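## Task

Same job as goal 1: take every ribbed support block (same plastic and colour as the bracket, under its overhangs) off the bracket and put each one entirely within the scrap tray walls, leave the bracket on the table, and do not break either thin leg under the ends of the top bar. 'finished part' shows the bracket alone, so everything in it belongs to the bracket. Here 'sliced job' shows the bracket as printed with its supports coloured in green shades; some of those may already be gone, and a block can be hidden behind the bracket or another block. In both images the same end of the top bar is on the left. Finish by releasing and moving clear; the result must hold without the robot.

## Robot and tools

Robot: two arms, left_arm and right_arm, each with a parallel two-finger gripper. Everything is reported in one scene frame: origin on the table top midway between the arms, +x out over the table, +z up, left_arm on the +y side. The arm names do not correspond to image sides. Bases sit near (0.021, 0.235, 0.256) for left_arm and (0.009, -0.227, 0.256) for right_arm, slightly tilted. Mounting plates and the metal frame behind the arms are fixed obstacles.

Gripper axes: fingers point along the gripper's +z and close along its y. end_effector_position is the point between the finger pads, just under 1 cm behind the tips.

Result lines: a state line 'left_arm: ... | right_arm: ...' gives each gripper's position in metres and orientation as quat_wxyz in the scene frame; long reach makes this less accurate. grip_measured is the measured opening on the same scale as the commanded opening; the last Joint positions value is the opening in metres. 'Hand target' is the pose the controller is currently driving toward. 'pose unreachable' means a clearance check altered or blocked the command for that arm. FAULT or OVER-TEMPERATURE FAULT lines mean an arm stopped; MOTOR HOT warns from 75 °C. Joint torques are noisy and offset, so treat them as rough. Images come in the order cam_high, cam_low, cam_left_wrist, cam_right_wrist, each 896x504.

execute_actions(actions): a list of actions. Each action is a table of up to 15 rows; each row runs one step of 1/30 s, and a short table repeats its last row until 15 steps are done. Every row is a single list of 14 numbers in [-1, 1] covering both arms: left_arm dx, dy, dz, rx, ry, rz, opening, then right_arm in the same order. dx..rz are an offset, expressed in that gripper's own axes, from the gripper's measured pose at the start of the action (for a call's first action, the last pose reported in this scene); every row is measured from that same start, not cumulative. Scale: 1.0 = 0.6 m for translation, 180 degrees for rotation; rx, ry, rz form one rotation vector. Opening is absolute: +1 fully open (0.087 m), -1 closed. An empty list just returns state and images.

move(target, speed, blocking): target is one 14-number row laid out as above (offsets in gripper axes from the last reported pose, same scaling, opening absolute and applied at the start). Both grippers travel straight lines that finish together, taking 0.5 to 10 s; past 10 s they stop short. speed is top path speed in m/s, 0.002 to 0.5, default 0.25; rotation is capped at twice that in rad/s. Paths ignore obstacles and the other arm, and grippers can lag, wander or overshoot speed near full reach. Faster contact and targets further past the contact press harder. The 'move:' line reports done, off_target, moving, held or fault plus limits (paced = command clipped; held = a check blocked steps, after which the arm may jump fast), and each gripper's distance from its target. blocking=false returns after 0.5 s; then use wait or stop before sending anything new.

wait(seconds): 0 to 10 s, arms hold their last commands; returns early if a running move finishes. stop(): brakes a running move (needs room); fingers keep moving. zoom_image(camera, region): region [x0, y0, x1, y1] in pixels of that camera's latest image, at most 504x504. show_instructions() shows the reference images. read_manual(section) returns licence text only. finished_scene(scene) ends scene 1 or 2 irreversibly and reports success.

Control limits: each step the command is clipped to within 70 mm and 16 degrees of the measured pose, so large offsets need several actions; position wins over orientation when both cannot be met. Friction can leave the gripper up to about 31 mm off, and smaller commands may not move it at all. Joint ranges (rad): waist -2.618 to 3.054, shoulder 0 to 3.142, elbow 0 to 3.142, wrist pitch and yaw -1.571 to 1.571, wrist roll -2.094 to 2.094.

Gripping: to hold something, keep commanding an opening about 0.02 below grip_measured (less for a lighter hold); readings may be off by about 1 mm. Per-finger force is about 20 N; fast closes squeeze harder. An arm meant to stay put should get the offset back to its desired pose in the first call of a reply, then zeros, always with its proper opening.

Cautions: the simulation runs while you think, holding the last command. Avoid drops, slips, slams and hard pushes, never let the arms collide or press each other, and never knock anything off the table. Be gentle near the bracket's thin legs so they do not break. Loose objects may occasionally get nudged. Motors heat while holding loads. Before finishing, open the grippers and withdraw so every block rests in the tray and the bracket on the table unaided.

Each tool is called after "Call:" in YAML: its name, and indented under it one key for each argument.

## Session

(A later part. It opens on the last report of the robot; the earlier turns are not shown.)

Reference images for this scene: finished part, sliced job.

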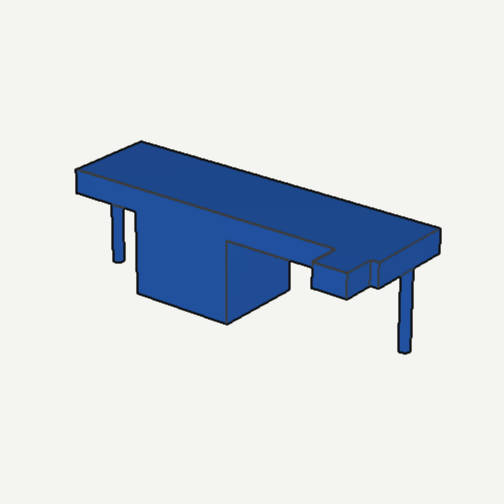

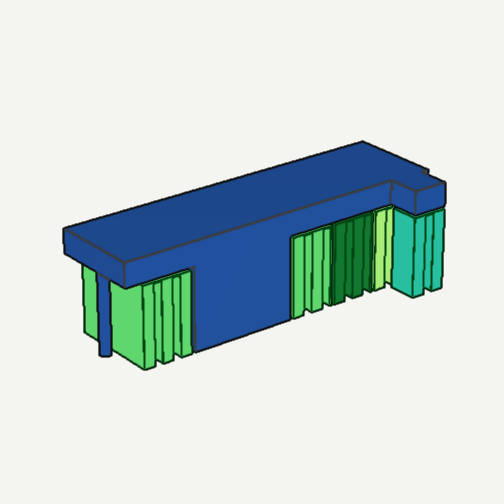

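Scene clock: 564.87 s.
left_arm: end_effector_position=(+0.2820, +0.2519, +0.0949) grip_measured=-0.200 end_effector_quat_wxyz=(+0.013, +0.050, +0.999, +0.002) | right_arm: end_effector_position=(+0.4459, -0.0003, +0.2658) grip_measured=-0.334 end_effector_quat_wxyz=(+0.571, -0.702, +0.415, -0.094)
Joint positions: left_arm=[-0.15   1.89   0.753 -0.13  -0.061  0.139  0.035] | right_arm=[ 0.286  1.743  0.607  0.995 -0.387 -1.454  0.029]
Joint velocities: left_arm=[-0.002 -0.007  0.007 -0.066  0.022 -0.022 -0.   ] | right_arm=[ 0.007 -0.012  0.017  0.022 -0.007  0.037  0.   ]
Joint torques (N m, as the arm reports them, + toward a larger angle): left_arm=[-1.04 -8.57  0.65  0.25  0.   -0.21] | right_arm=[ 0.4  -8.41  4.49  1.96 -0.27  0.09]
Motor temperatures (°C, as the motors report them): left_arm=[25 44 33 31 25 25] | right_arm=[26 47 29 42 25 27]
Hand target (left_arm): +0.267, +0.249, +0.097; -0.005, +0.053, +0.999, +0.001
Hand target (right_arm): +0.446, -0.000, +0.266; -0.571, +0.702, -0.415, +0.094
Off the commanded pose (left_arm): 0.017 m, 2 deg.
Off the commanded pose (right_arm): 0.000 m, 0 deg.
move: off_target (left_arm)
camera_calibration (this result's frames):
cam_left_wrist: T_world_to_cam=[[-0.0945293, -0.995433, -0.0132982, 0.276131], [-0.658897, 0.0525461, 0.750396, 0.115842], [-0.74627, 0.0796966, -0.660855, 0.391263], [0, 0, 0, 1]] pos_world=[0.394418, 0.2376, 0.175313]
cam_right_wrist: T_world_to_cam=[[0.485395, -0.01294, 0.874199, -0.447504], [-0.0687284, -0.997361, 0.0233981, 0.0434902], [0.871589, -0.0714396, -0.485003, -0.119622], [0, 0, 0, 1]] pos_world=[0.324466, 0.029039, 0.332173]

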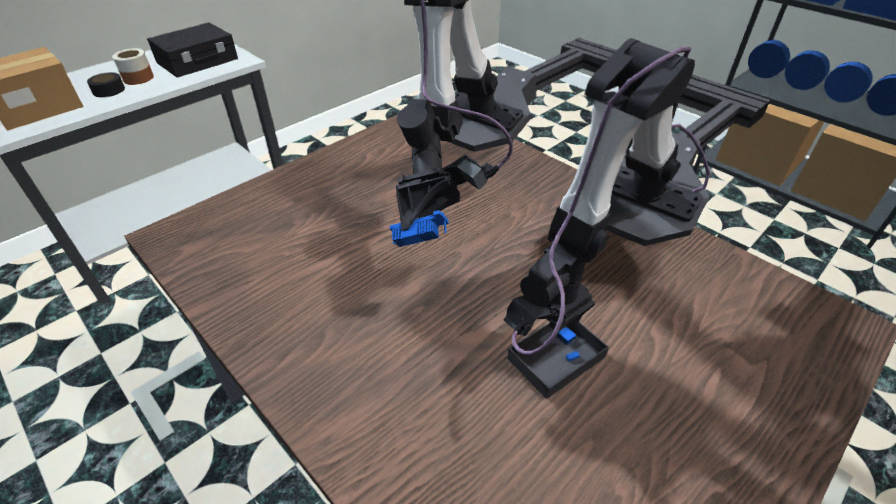

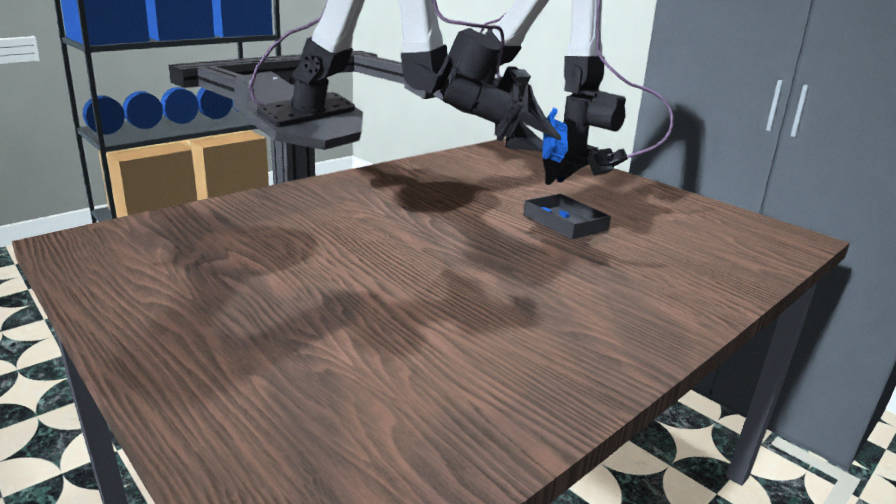

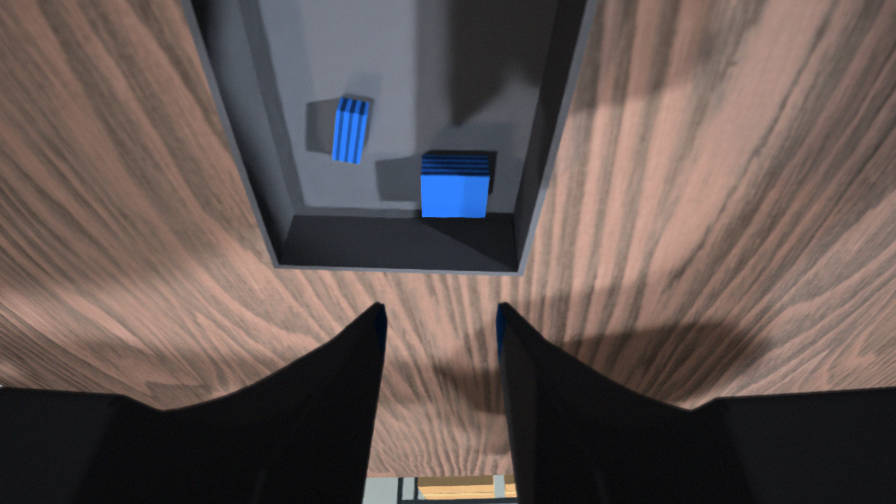

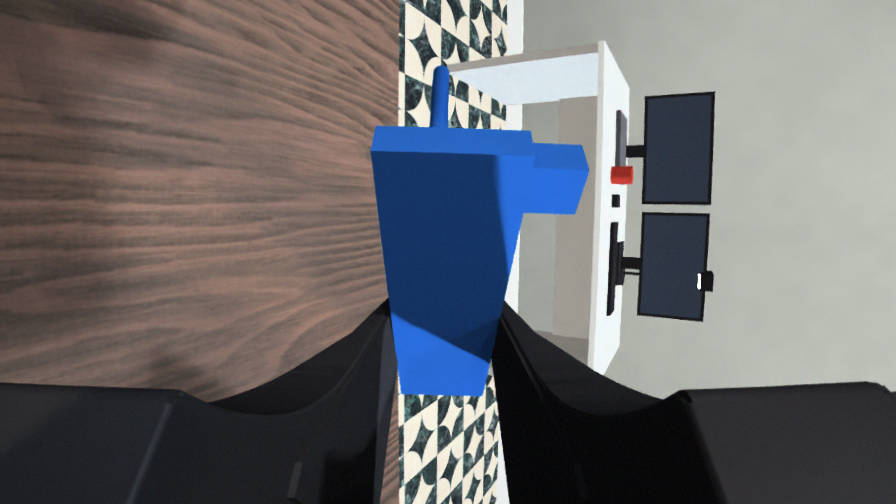

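Call:
move:
  target: [-0.2198, -0.2740, -0.3460, 0.3958, -0.0917, -0.3380, 0.05, 0, 0, 0, 0, 0, 0, -0.40]
  speed: 0.3

Scene clock: 588.80 s.
left_arm: end_effector_position=(+0.4002, +0.0776, +0.3199) grip_measured=+0.050 end_effector_quat_wxyz=(+0.122, -0.420, +0.693, -0.573) | right_arm: end_effector_position=(+0.4459, -0.0003, +0.2658) grip_measured=-0.334 end_effector_quat_wxyz=(+0.571, -0.702, +0.415, -0.094)
Joint positions: left_arm=[-0.241  1.508  0.469  0.818  0.682 -1.516  0.046] | right_arm=[ 0.286  1.743  0.607  0.995 -0.387 -1.454  0.029]
Joint velocities: left_arm=[-0.007  0.012  0.002  0.037 -0.051  0.022 -0.   ] | right_arm=[-0.007  0.002  0.002 -0.037 -0.022  0.037  0.001]
Joint torques (N m, as the arm reports them, + toward a larger angle): left_arm=[-1.25 -4.82  2.76  1.86  0.15 -0.18] | right_arm=[ 0.39 -8.53  4.59  1.95 -0.27  0.08]
Motor temperatures (°C, as the motors report them): left_arm=[25 46 33 30 25 25] | right_arm=[26 47 29 43 25 27]
Hand target (left_arm): +0.391, +0.074, +0.308; +0.105, -0.432, +0.695, -0.565
Hand target (right_arm): +0.446, -0.000, +0.266; -0.571, +0.702, -0.415, +0.094
Off the commanded pose (left_arm): 0.018 m, 2 deg.
Off the commanded pose (right_arm): 0.000 m, 0 deg.
move: off_target (left_arm)
camera_calibration (this result's frames):
cam_left_wrist: T_world_to_cam=[[0.450611, 0.00790185, 0.892686, -0.469092], [-0.890878, 0.0682, 0.449094, 0.222067], [-0.0573325, -0.99764, 0.0377712, 0.226389], [0, 0, 0, 1]] pos_world=[0.422192, 0.214416, 0.310472]
cam_right_wrist: T_world_to_cam=[[0.485395, -0.01294, 0.874199, -0.447504], [-0.0687284, -0.997361, 0.0233981, 0.0434902], [0.871589, -0.0714396, -0.485003, -0.119622], [0, 0, 0, 1]] pos_world=[0.324466, 0.029039, 0.332173]

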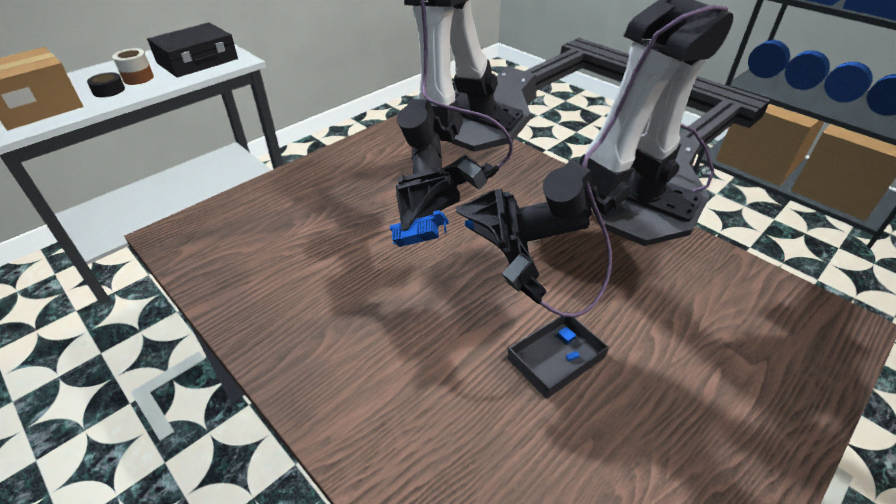

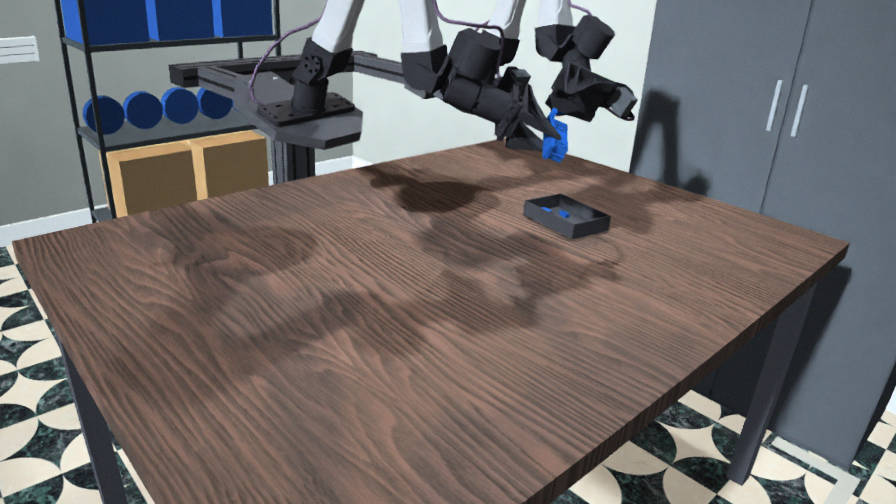

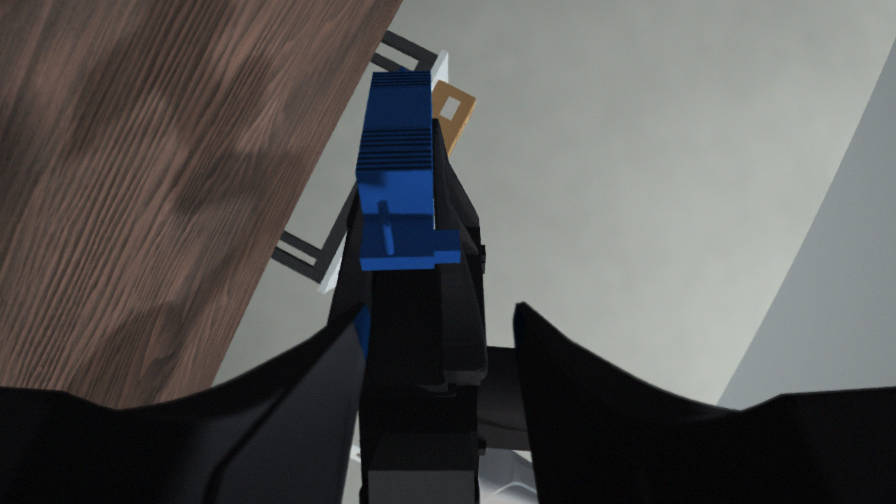

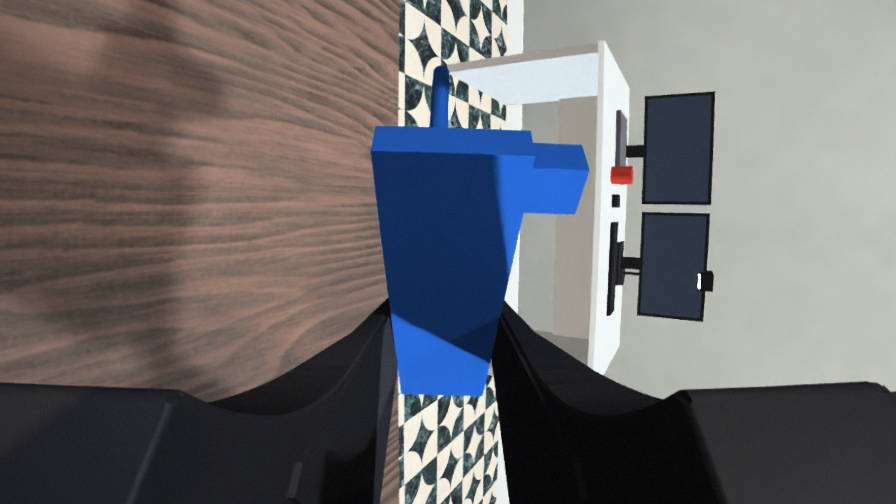

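Call:
zoom_image:
  camera: "cam_left_wrist"
  region: [300, 50, 560, 330]

Region (300, 50, 560, 330) of cam_left_wrist's 896x504 image, scaled by 1.800, with more detail than that image has; it fills the left 468 columns of this view, and the rest is white.

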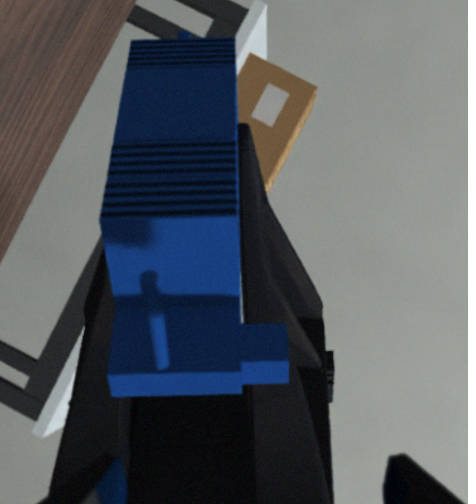

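Call:
move:
  target: [0.002, 0.036, 0.035, 0, 0, 0, 0.05, 0, 0, 0, 0, 0, 0, -0.40]
  speed: 0.05

Scene clock: 604.90 s.
left_arm: end_effector_position=(+0.4046, +0.0652, +0.3017) grip_measured=+0.050 end_effector_quat_wxyz=(+0.130, -0.413, +0.692, -0.578) | right_arm: end_effector_position=(+0.4459, -0.0003, +0.2658) grip_measured=-0.334 end_effector_quat_wxyz=(+0.571, -0.702, +0.415, -0.094)
Joint positions: left_arm=[-0.282  1.637  0.468  0.977  0.642 -1.522  0.046] | right_arm=[ 0.286  1.743  0.607  0.995 -0.387 -1.454  0.029]
Joint velocities: left_arm=[-0.012  0.012 -0.007  0.051  0.051 -0.037 -0.   ] | right_arm=[ 0.002  0.007  0.002  0.037  0.037 -0.007 -0.001]
Joint torques (N m, as the arm reports them, + toward a larger angle): left_arm=[-1.37 -4.7   4.33  1.92  0.14 -0.18] | right_arm=[ 0.35 -8.44  4.6   1.93 -0.28  0.12]
Motor temperatures (°C, as the motors report them): left_arm=[25 44 33 33 25 25] | right_arm=[26 47 29 43 25 27]
Hand target (left_arm): +0.403, +0.062, +0.294; +0.121, -0.420, +0.693, -0.573
Hand target (right_arm): +0.446, -0.000, +0.266; -0.571, +0.702, -0.415, +0.094
Off the commanded pose (left_arm): 0.008 m, 1 deg.
Off the commanded pose (right_arm): 0.000 m, 0 deg.
move: done
camera_calibration (this result's frames):
cam_left_wrist: T_world_to_cam=[[0.428436, 0.00695616, 0.903545, -0.448978], [-0.901715, 0.0673722, 0.42705, 0.246097], [-0.0579032, -0.997704, 0.0351372, 0.215997], [0, 0, 0, 1]] pos_world=[0.426775, 0.202044, 0.292987]
cam_right_wrist: T_world_to_cam=[[0.485395, -0.01294, 0.874199, -0.447504], [-0.0687284, -0.997361, 0.0233981, 0.0434902], [0.871589, -0.0714396, -0.485003, -0.119622], [0, 0, 0, 1]] pos_world=[0.324466, 0.029039, 0.332173]

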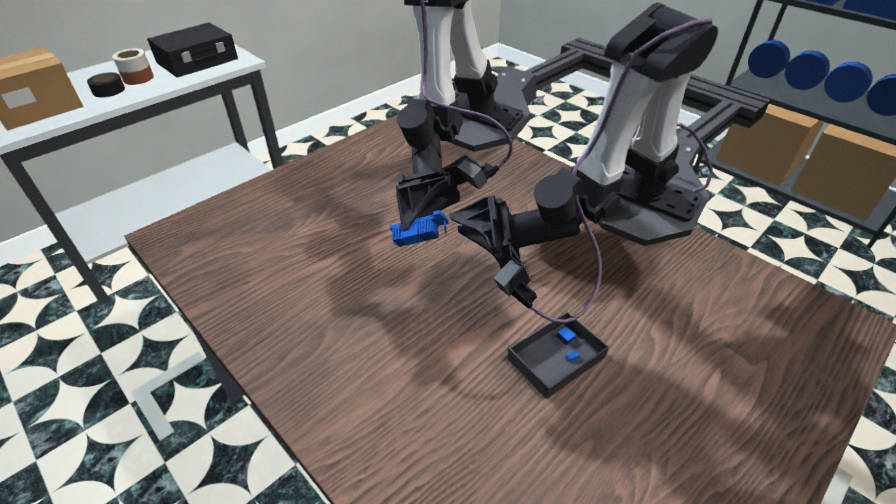

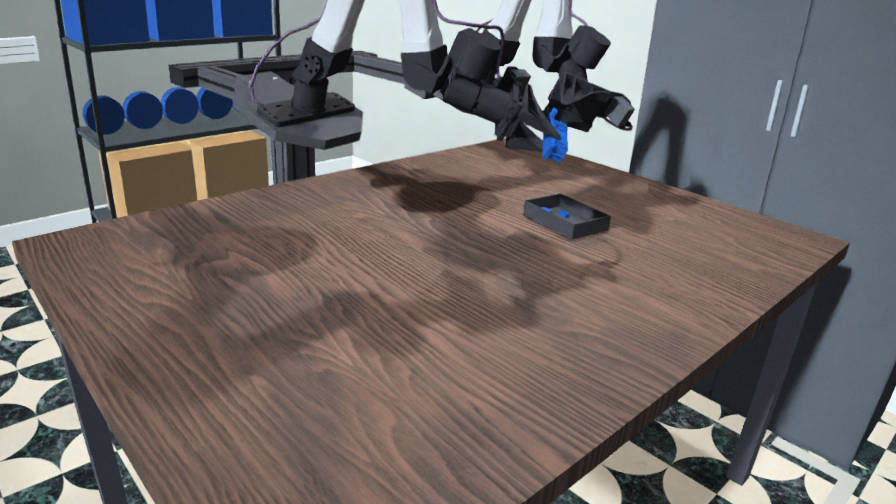

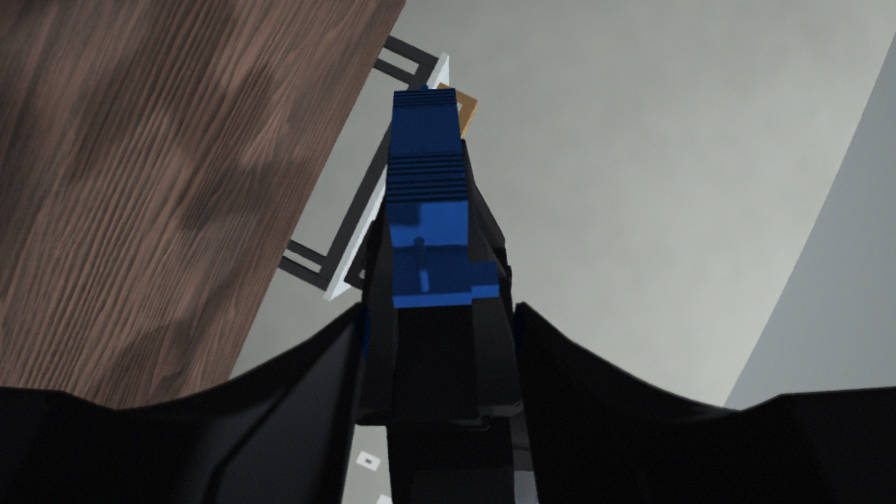

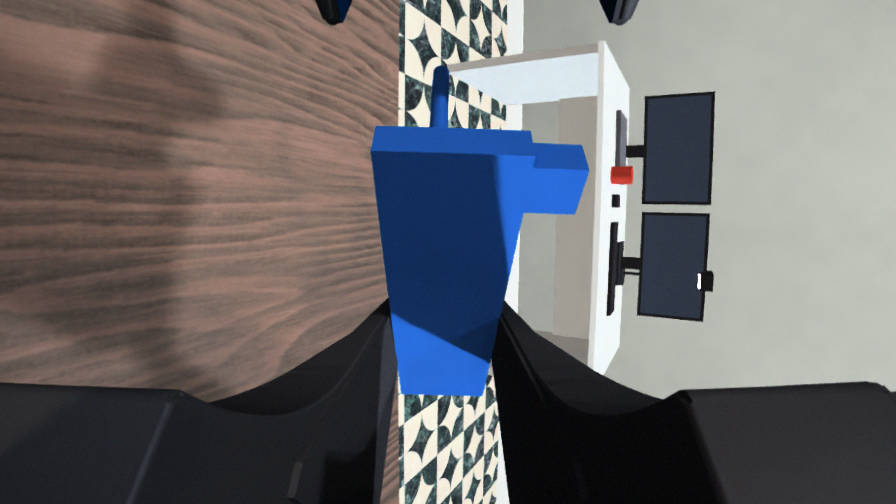

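Call:
move:
  target: [0.005, 0.018, 0.072, 0, 0, 0, 0.05, 0, 0, 0, 0, 0, 0, -0.40]
  speed: 0.04

Scene clock: 611.57 s.
left_arm: end_effector_position=(+0.4223, +0.0366, +0.2841) grip_measured=+0.050 end_effector_quat_wxyz=(+0.133, -0.409, +0.692, -0.579) | right_arm: end_effector_position=(+0.4459, -0.0003, +0.2658) grip_measured=-0.334 end_effector_quat_wxyz=(+0.571, -0.702, +0.415, -0.094)
Joint positions: left_arm=[-0.368  1.791  0.553  1.061  0.559 -1.537  0.046] | right_arm=[ 0.286  1.743  0.607  0.995 -0.387 -1.454  0.029]
Joint velocities: left_arm=[-0.007  0.002  0.002 -0.051 -0.139  0.022 -0.001] | right_arm=[-0.007  0.007 -0.002 -0.022 -0.022  0.051  0.   ]
Joint torques (N m, as the arm reports them, + toward a larger angle): left_arm=[-1.56 -5.62  5.68  1.94  0.15 -0.19] | right_arm=[ 0.42 -8.45  4.53  1.93 -0.27  0.07]
Motor temperatures (°C, as the motors report them): left_arm=[25 43 33 34 25 25] | right_arm=[26 47 29 43 25 27]
Hand target (left_arm): +0.426, +0.033, +0.280; +0.130, -0.413, +0.691, -0.578
Hand target (right_arm): +0.446, -0.000, +0.266; -0.571, +0.702, -0.415, +0.094
Off the commanded pose (left_arm): 0.007 m, 0 deg.
Off the commanded pose (right_arm): 0.000 m, 0 deg.
move: done
camera_calibration (this result's frames):
cam_left_wrist: T_world_to_cam=[[0.421074, 0.00469694, 0.907014, -0.438213], [-0.904994, 0.0690835, 0.419778, 0.274885], [-0.060688, -0.9976, 0.0333399, 0.190834], [0, 0, 0, 1]] pos_world=[0.44487, 0.173444, 0.275712]
cam_right_wrist: T_world_to_cam=[[0.485395, -0.01294, 0.874199, -0.447504], [-0.0687284, -0.997361, 0.0233981, 0.0434902], [0.871589, -0.0714396, -0.485003, -0.119622], [0, 0, 0, 1]] pos_world=[0.324466, 0.029039, 0.332173]

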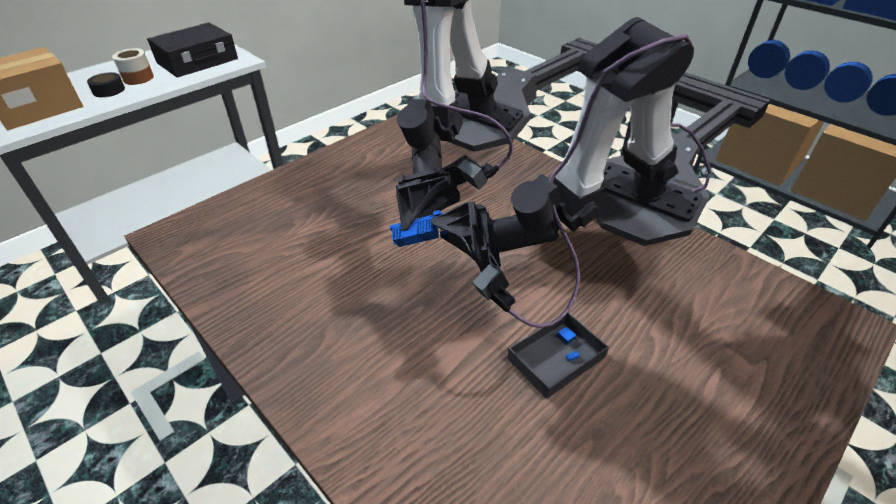

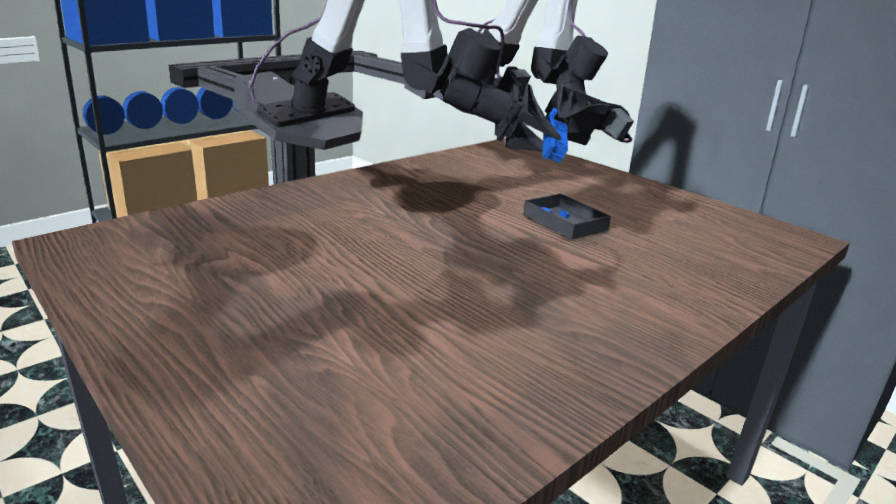

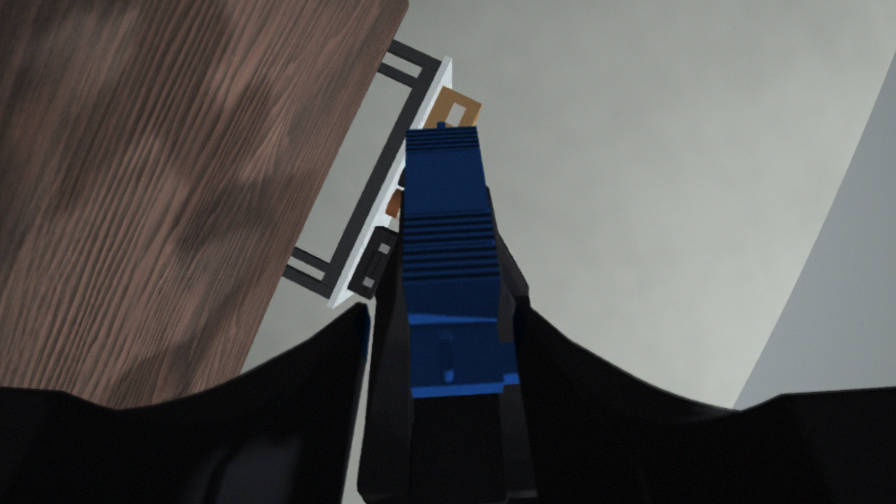

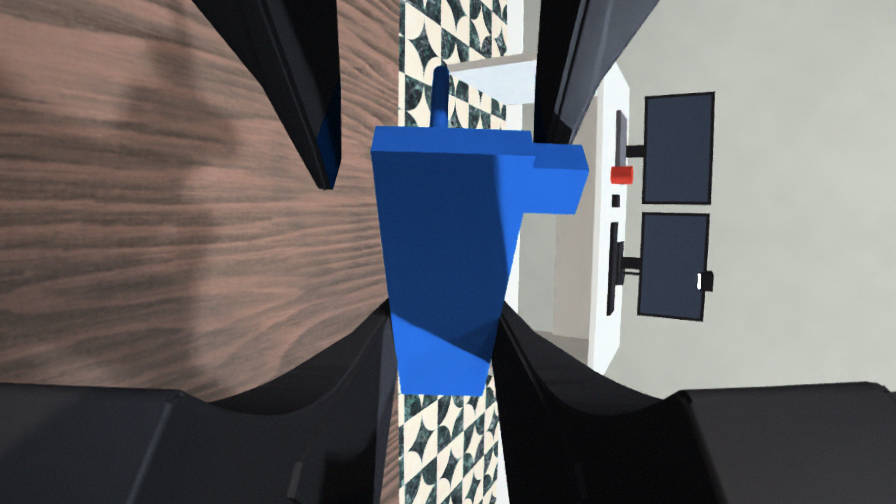

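Call:
zoom_image:
  camera: "cam_left_wrist"
  region: [330, 180, 570, 420]

Region (330, 180, 570, 420) of cam_left_wrist's 896x504 image, scaled by 2.100, with more detail than that image has.

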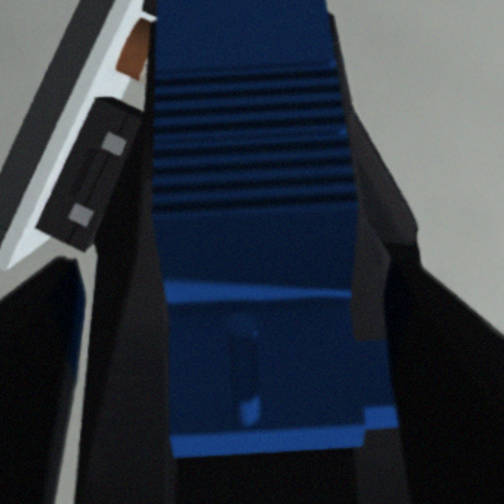

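Call:
move:
  target: [-0.004, -0.006, 0.021, 0, 0, 0, 0.05, 0, 0, 0, 0, 0, 0, -0.40]
  speed: 0.02

Scene clock: 623.80 s.
left_arm: end_effector_position=(+0.4322, +0.0343, +0.2927) grip_measured=+0.050 end_effector_quat_wxyz=(+0.144, -0.402, +0.688, -0.587) | right_arm: end_effector_position=(+0.4459, -0.0003, +0.2658) grip_measured=-0.334 end_effector_quat_wxyz=(+0.571, -0.702, +0.415, -0.094)
Joint positions: left_arm=[-0.374  1.791  0.584  1.064  0.553 -1.538  0.046] | right_arm=[ 0.286  1.743  0.607  0.995 -0.387 -1.454  0.029]
Joint velocities: left_arm=[ 0.007 -0.007 -0.007  0.037  0.022  0.066  0.   ] | right_arm=[ 0.002  0.002 -0.007 -0.022  0.081  0.007 -0.001]
Joint torques (N m, as the arm reports them, + toward a larger angle): left_arm=[-1.54 -5.83  5.92  1.69  0.11 -0.13] | right_arm=[ 0.31 -8.45  4.44  1.93 -0.27  0.11]
Motor temperatures (°C, as the motors report them): left_arm=[25 43 33 35 25 25] | right_arm=[26 47 29 43 25 27]
Hand target (left_arm): +0.433, +0.030, +0.283; +0.133, -0.409, +0.692, -0.579
Hand target (right_arm): +0.446, -0.000, +0.266; -0.571, +0.702, -0.415, +0.094
Off the commanded pose (left_arm): 0.011 m, 2 deg.
Off the commanded pose (right_arm): 0.000 m, 0 deg.
move: off_target (left_arm)
camera_calibration (this result's frames):
cam_left_wrist: T_world_to_cam=[[0.391482, 0.0109592, 0.920121, -0.441438], [-0.918369, 0.0674497, 0.389933, 0.294941], [-0.0577885, -0.997662, 0.0364699, 0.186608], [0, 0, 0, 1]] pos_world=[0.454464, 0.171116, 0.284363]
cam_right_wrist: T_world_to_cam=[[0.485395, -0.01294, 0.874199, -0.447504], [-0.0687284, -0.997361, 0.0233981, 0.0434902], [0.871589, -0.0714396, -0.485003, -0.119622], [0, 0, 0, 1]] pos_world=[0.324466, 0.029039, 0.332173]

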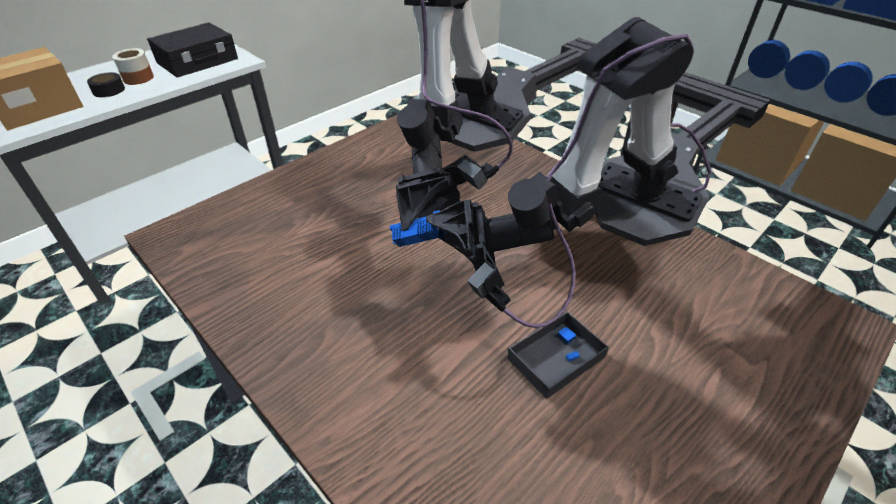

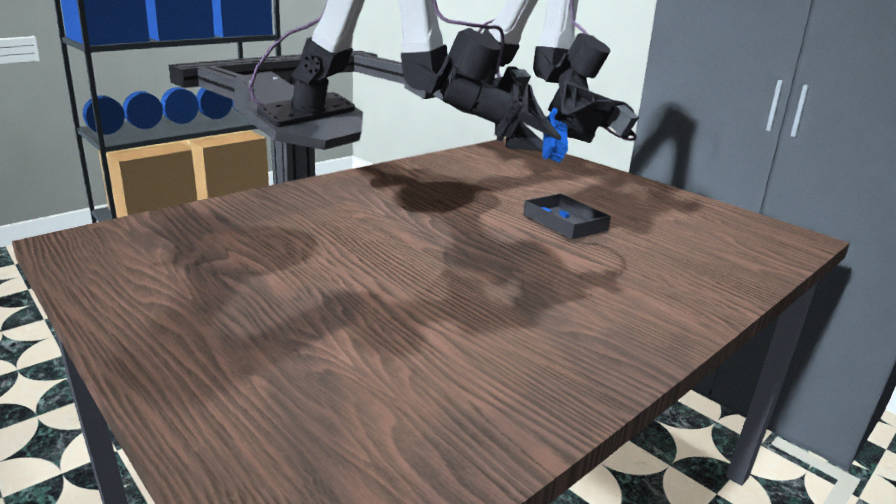

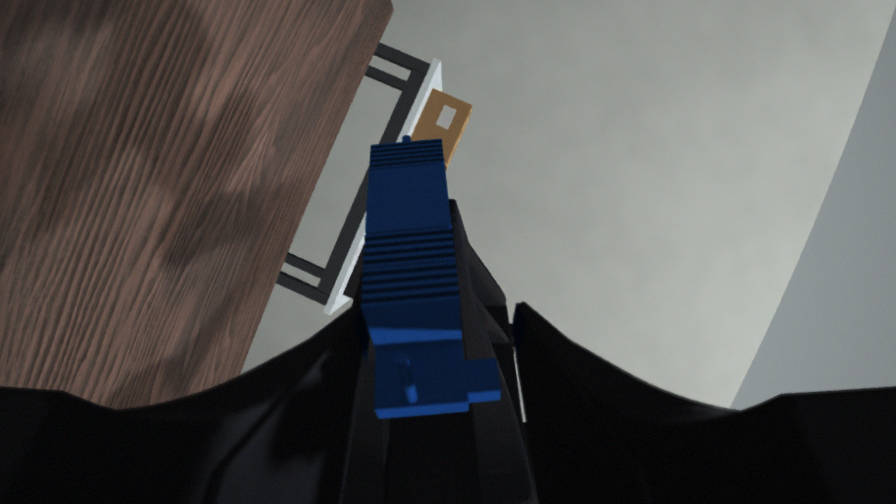

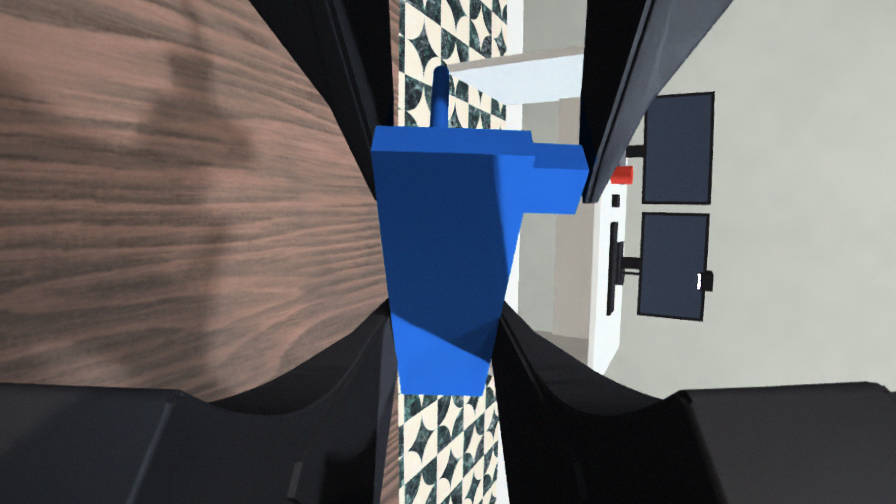

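Call:
move:
  target: [-0.0026, 0.0214, 0.0006, -0.0173, -0.0018, -0.0113, 0.05, 0, 0, 0, 0, 0, 0, -0.40]
  speed: 0.02

Scene clock: 660.83 s.
left_arm: end_effector_position=(+0.4297, +0.0341, +0.2875) grip_measured=+0.050 end_effector_quat_wxyz=(+0.135, -0.408, +0.692, -0.580) | right_arm: end_effector_position=(+0.4459, -0.0003, +0.2658) grip_measured=-0.334 end_effector_quat_wxyz=(+0.571, -0.702, +0.415, -0.094)
Joint positions: left_arm=[-0.374  1.791  0.584  1.035  0.553 -1.538  0.046] | right_arm=[ 0.286  1.743  0.607  0.995 -0.387 -1.454  0.029]
Joint velocities: left_arm=[ 0.012  0.002  0.002 -0.037  0.007 -0.007  0.001] | right_arm=[ 0.007 -0.002  0.012  0.037  0.081 -0.022 -0.001]
Joint torques (N m, as the arm reports them, + toward a larger angle): left_arm=[-0.5  -7.5   4.49  1.61  0.16 -0.12] | right_arm=[ 0.26 -8.47  4.48  1.94 -0.26  0.1 ]
Motor temperatures (°C, as the motors report them): left_arm=[25 42 34 36 25 25] | right_arm=[26 46 29 43 25 27]
Hand target (left_arm): +0.428, +0.035, +0.280; +0.125, -0.419, +0.696, -0.570
Hand target (right_arm): +0.446, -0.000, +0.266; -0.571, +0.702, -0.415, +0.094
Off the commanded pose (left_arm): 0.007 m, 2 deg.
Off the commanded pose (right_arm): 0.000 m, 0 deg.
move: done
camera_calibration (this result's frames):
cam_left_wrist: T_world_to_cam=[[0.417073, 0.00494843, 0.908859, -0.443234], [-0.906878, 0.068478, 0.415791, 0.282343], [-0.0601793, -0.99764, 0.0330479, 0.188482], [0, 0, 0, 1]] pos_world=[0.452255, 0.170896, 0.279213]
cam_right_wrist: T_world_to_cam=[[0.485395, -0.01294, 0.874199, -0.447504], [-0.0687284, -0.997361, 0.0233981, 0.0434902], [0.871589, -0.0714396, -0.485003, -0.119622], [0, 0, 0, 1]] pos_world=[0.324466, 0.029039, 0.332173]

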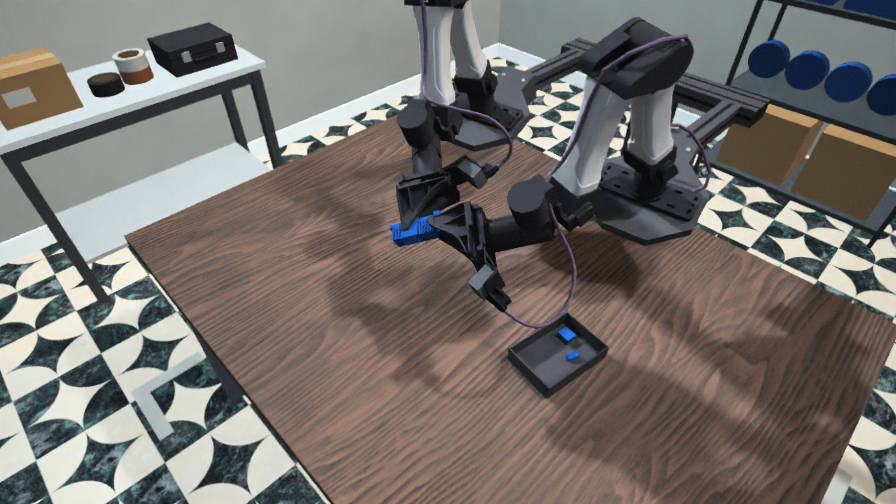

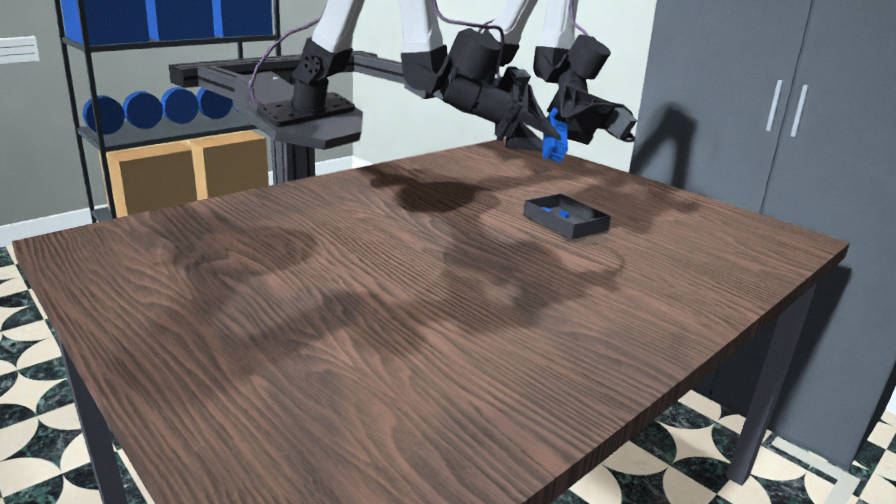

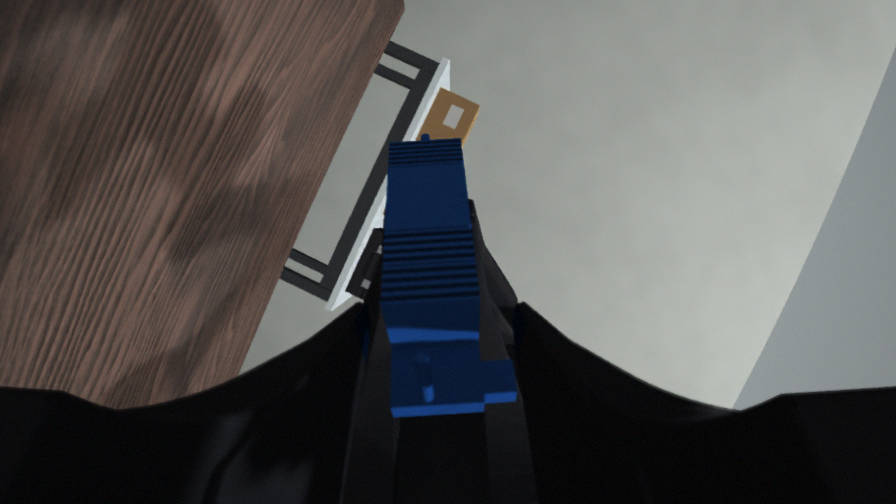

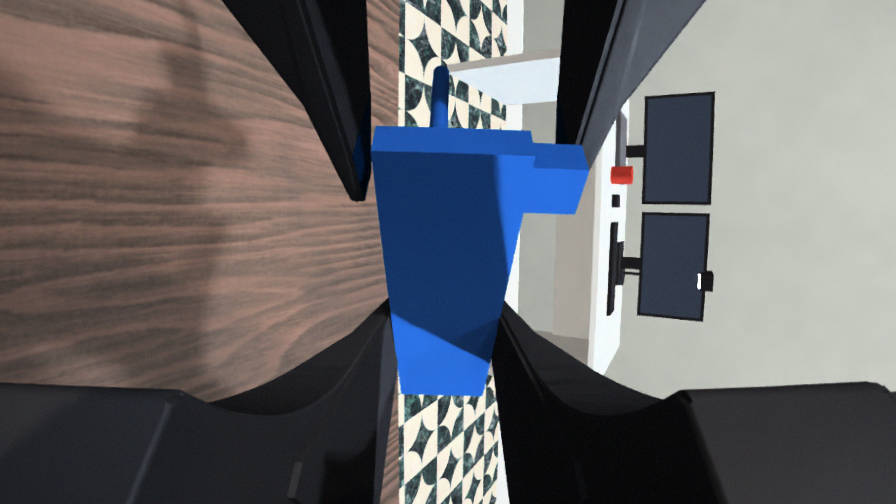

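Call:
move:
  target: [-0.0022, 0.0177, 0.0005, -0.0144, -0.0015, -0.0094, 0.05, 0, 0, 0, 0, 0, 0, -0.40]
  speed: 0.02

Call:
zoom_image:
  camera: "cam_left_wrist"
  region: [330, 190, 570, 430]

Scene clock: 665.77 s.
left_arm: end_effector_position=(+0.4281, +0.0340, +0.2842) grip_measured=+0.050 end_effector_quat_wxyz=(+0.128, -0.413, +0.694, -0.576) | right_arm: end_effector_position=(+0.4459, -0.0003, +0.2658) grip_measured=-0.334 end_effector_quat_wxyz=(+0.571, -0.702, +0.415, -0.094)
Joint positions: left_arm=[-0.374  1.791  0.584  1.017  0.553 -1.538  0.046] | right_arm=[ 0.286  1.743  0.607  0.995 -0.387 -1.454  0.029]
Joint velocities: left_arm=[ 0.007  0.002  0.002 -0.022 -0.037 -0.022 -0.001] | right_arm=[ 0.007 -0.027 -0.022  0.037 -0.007  0.022 -0.   ]
Joint torques (N m, as the arm reports them, + toward a larger angle): left_arm=[-0.42 -7.44  4.24  1.57  0.18 -0.1 ] | right_arm=[ 0.4  -8.48  4.6   1.93 -0.28  0.13]
Motor temperatures (°C, as the motors report them): left_arm=[25 42 34 36 25 25] | right_arm=[26 46 29 43 25 27]
Hand target (left_arm): +0.426, +0.035, +0.277; +0.119, -0.423, +0.698, -0.565
Hand target (right_arm): +0.446, -0.000, +0.266; -0.571, +0.702, -0.415, +0.094
Off the commanded pose (left_arm): 0.007 m, 2 deg.
Off the commanded pose (right_arm): 0.000 m, 0 deg.
move: done
camera_calibration (this result's frames):
cam_left_wrist: T_world_to_cam=[[0.433272, 0.0010873, 0.901263, -0.444193], [-0.899145, 0.0690466, 0.43217, 0.274255], [-0.0617592, -0.997613, 0.0308936, 0.18968], [0, 0, 0, 1]] pos_world=[0.450766, 0.170774, 0.275949]
cam_right_wrist: T_world_to_cam=[[0.485395, -0.01294, 0.874199, -0.447504], [-0.0687284, -0.997361, 0.0233981, 0.0434902], [0.871589, -0.0714396, -0.485003, -0.119622], [0, 0, 0, 1]] pos_world=[0.324466, 0.029039, 0.332173]

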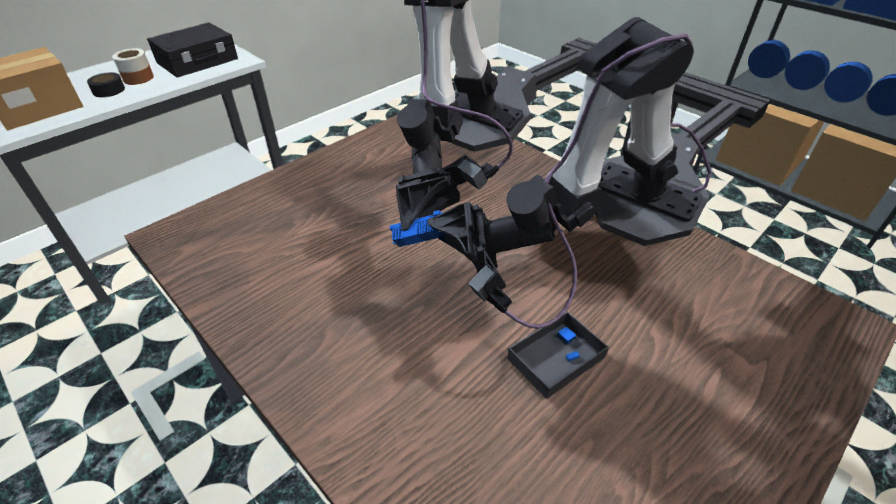

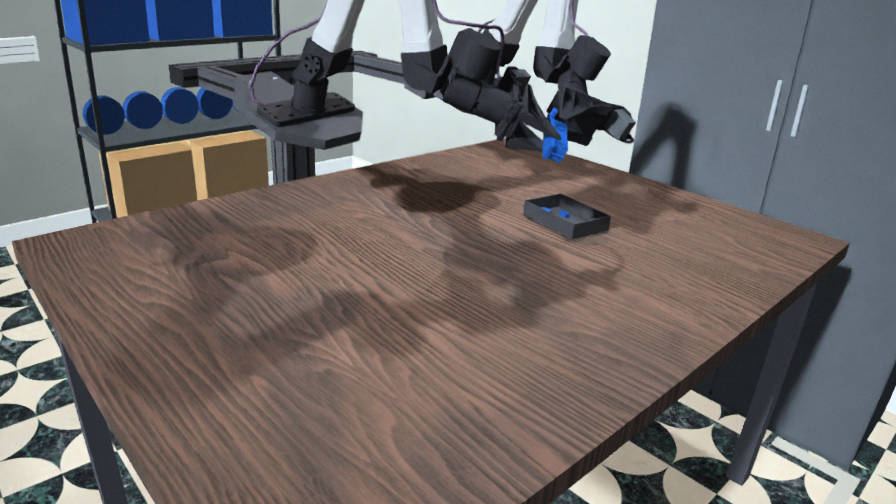

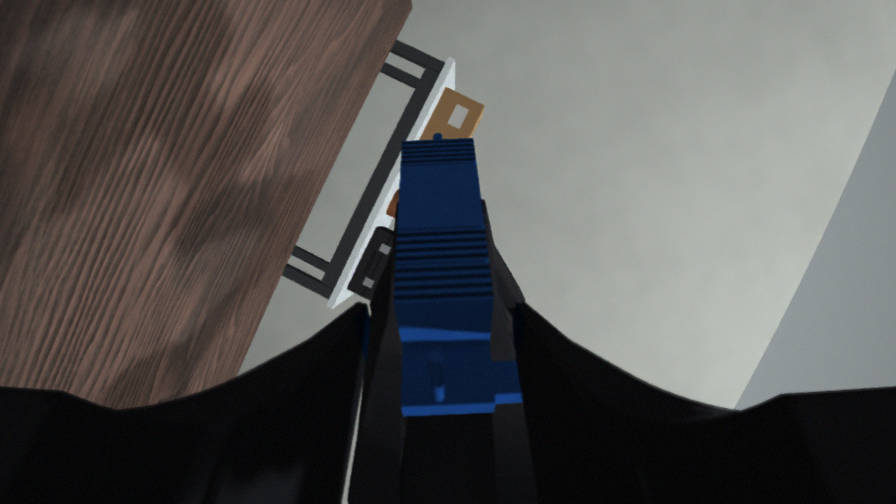

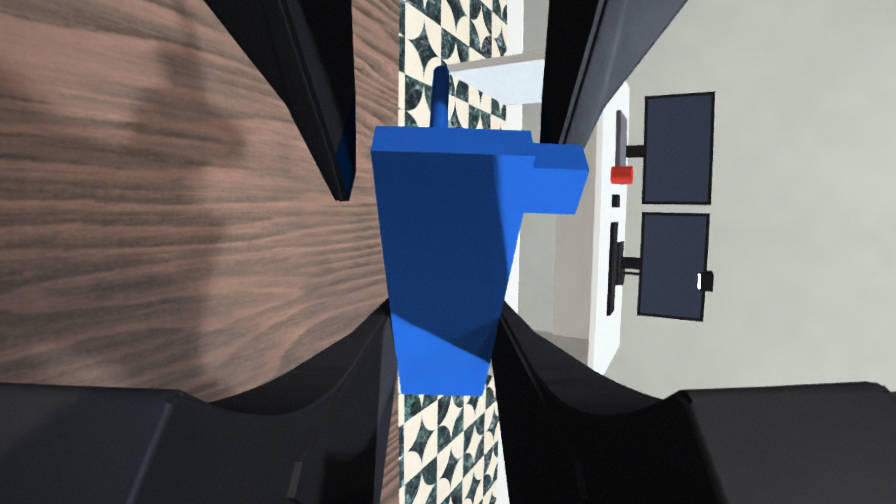

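Region (330, 190, 570, 430) of cam_left_wrist's 896x504 image, scaled by 2.100, with more detail than that image has.

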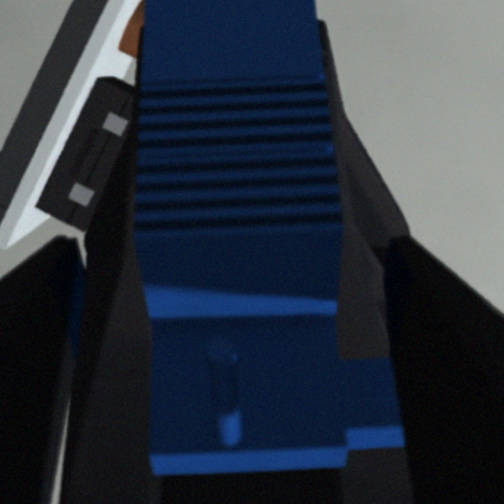

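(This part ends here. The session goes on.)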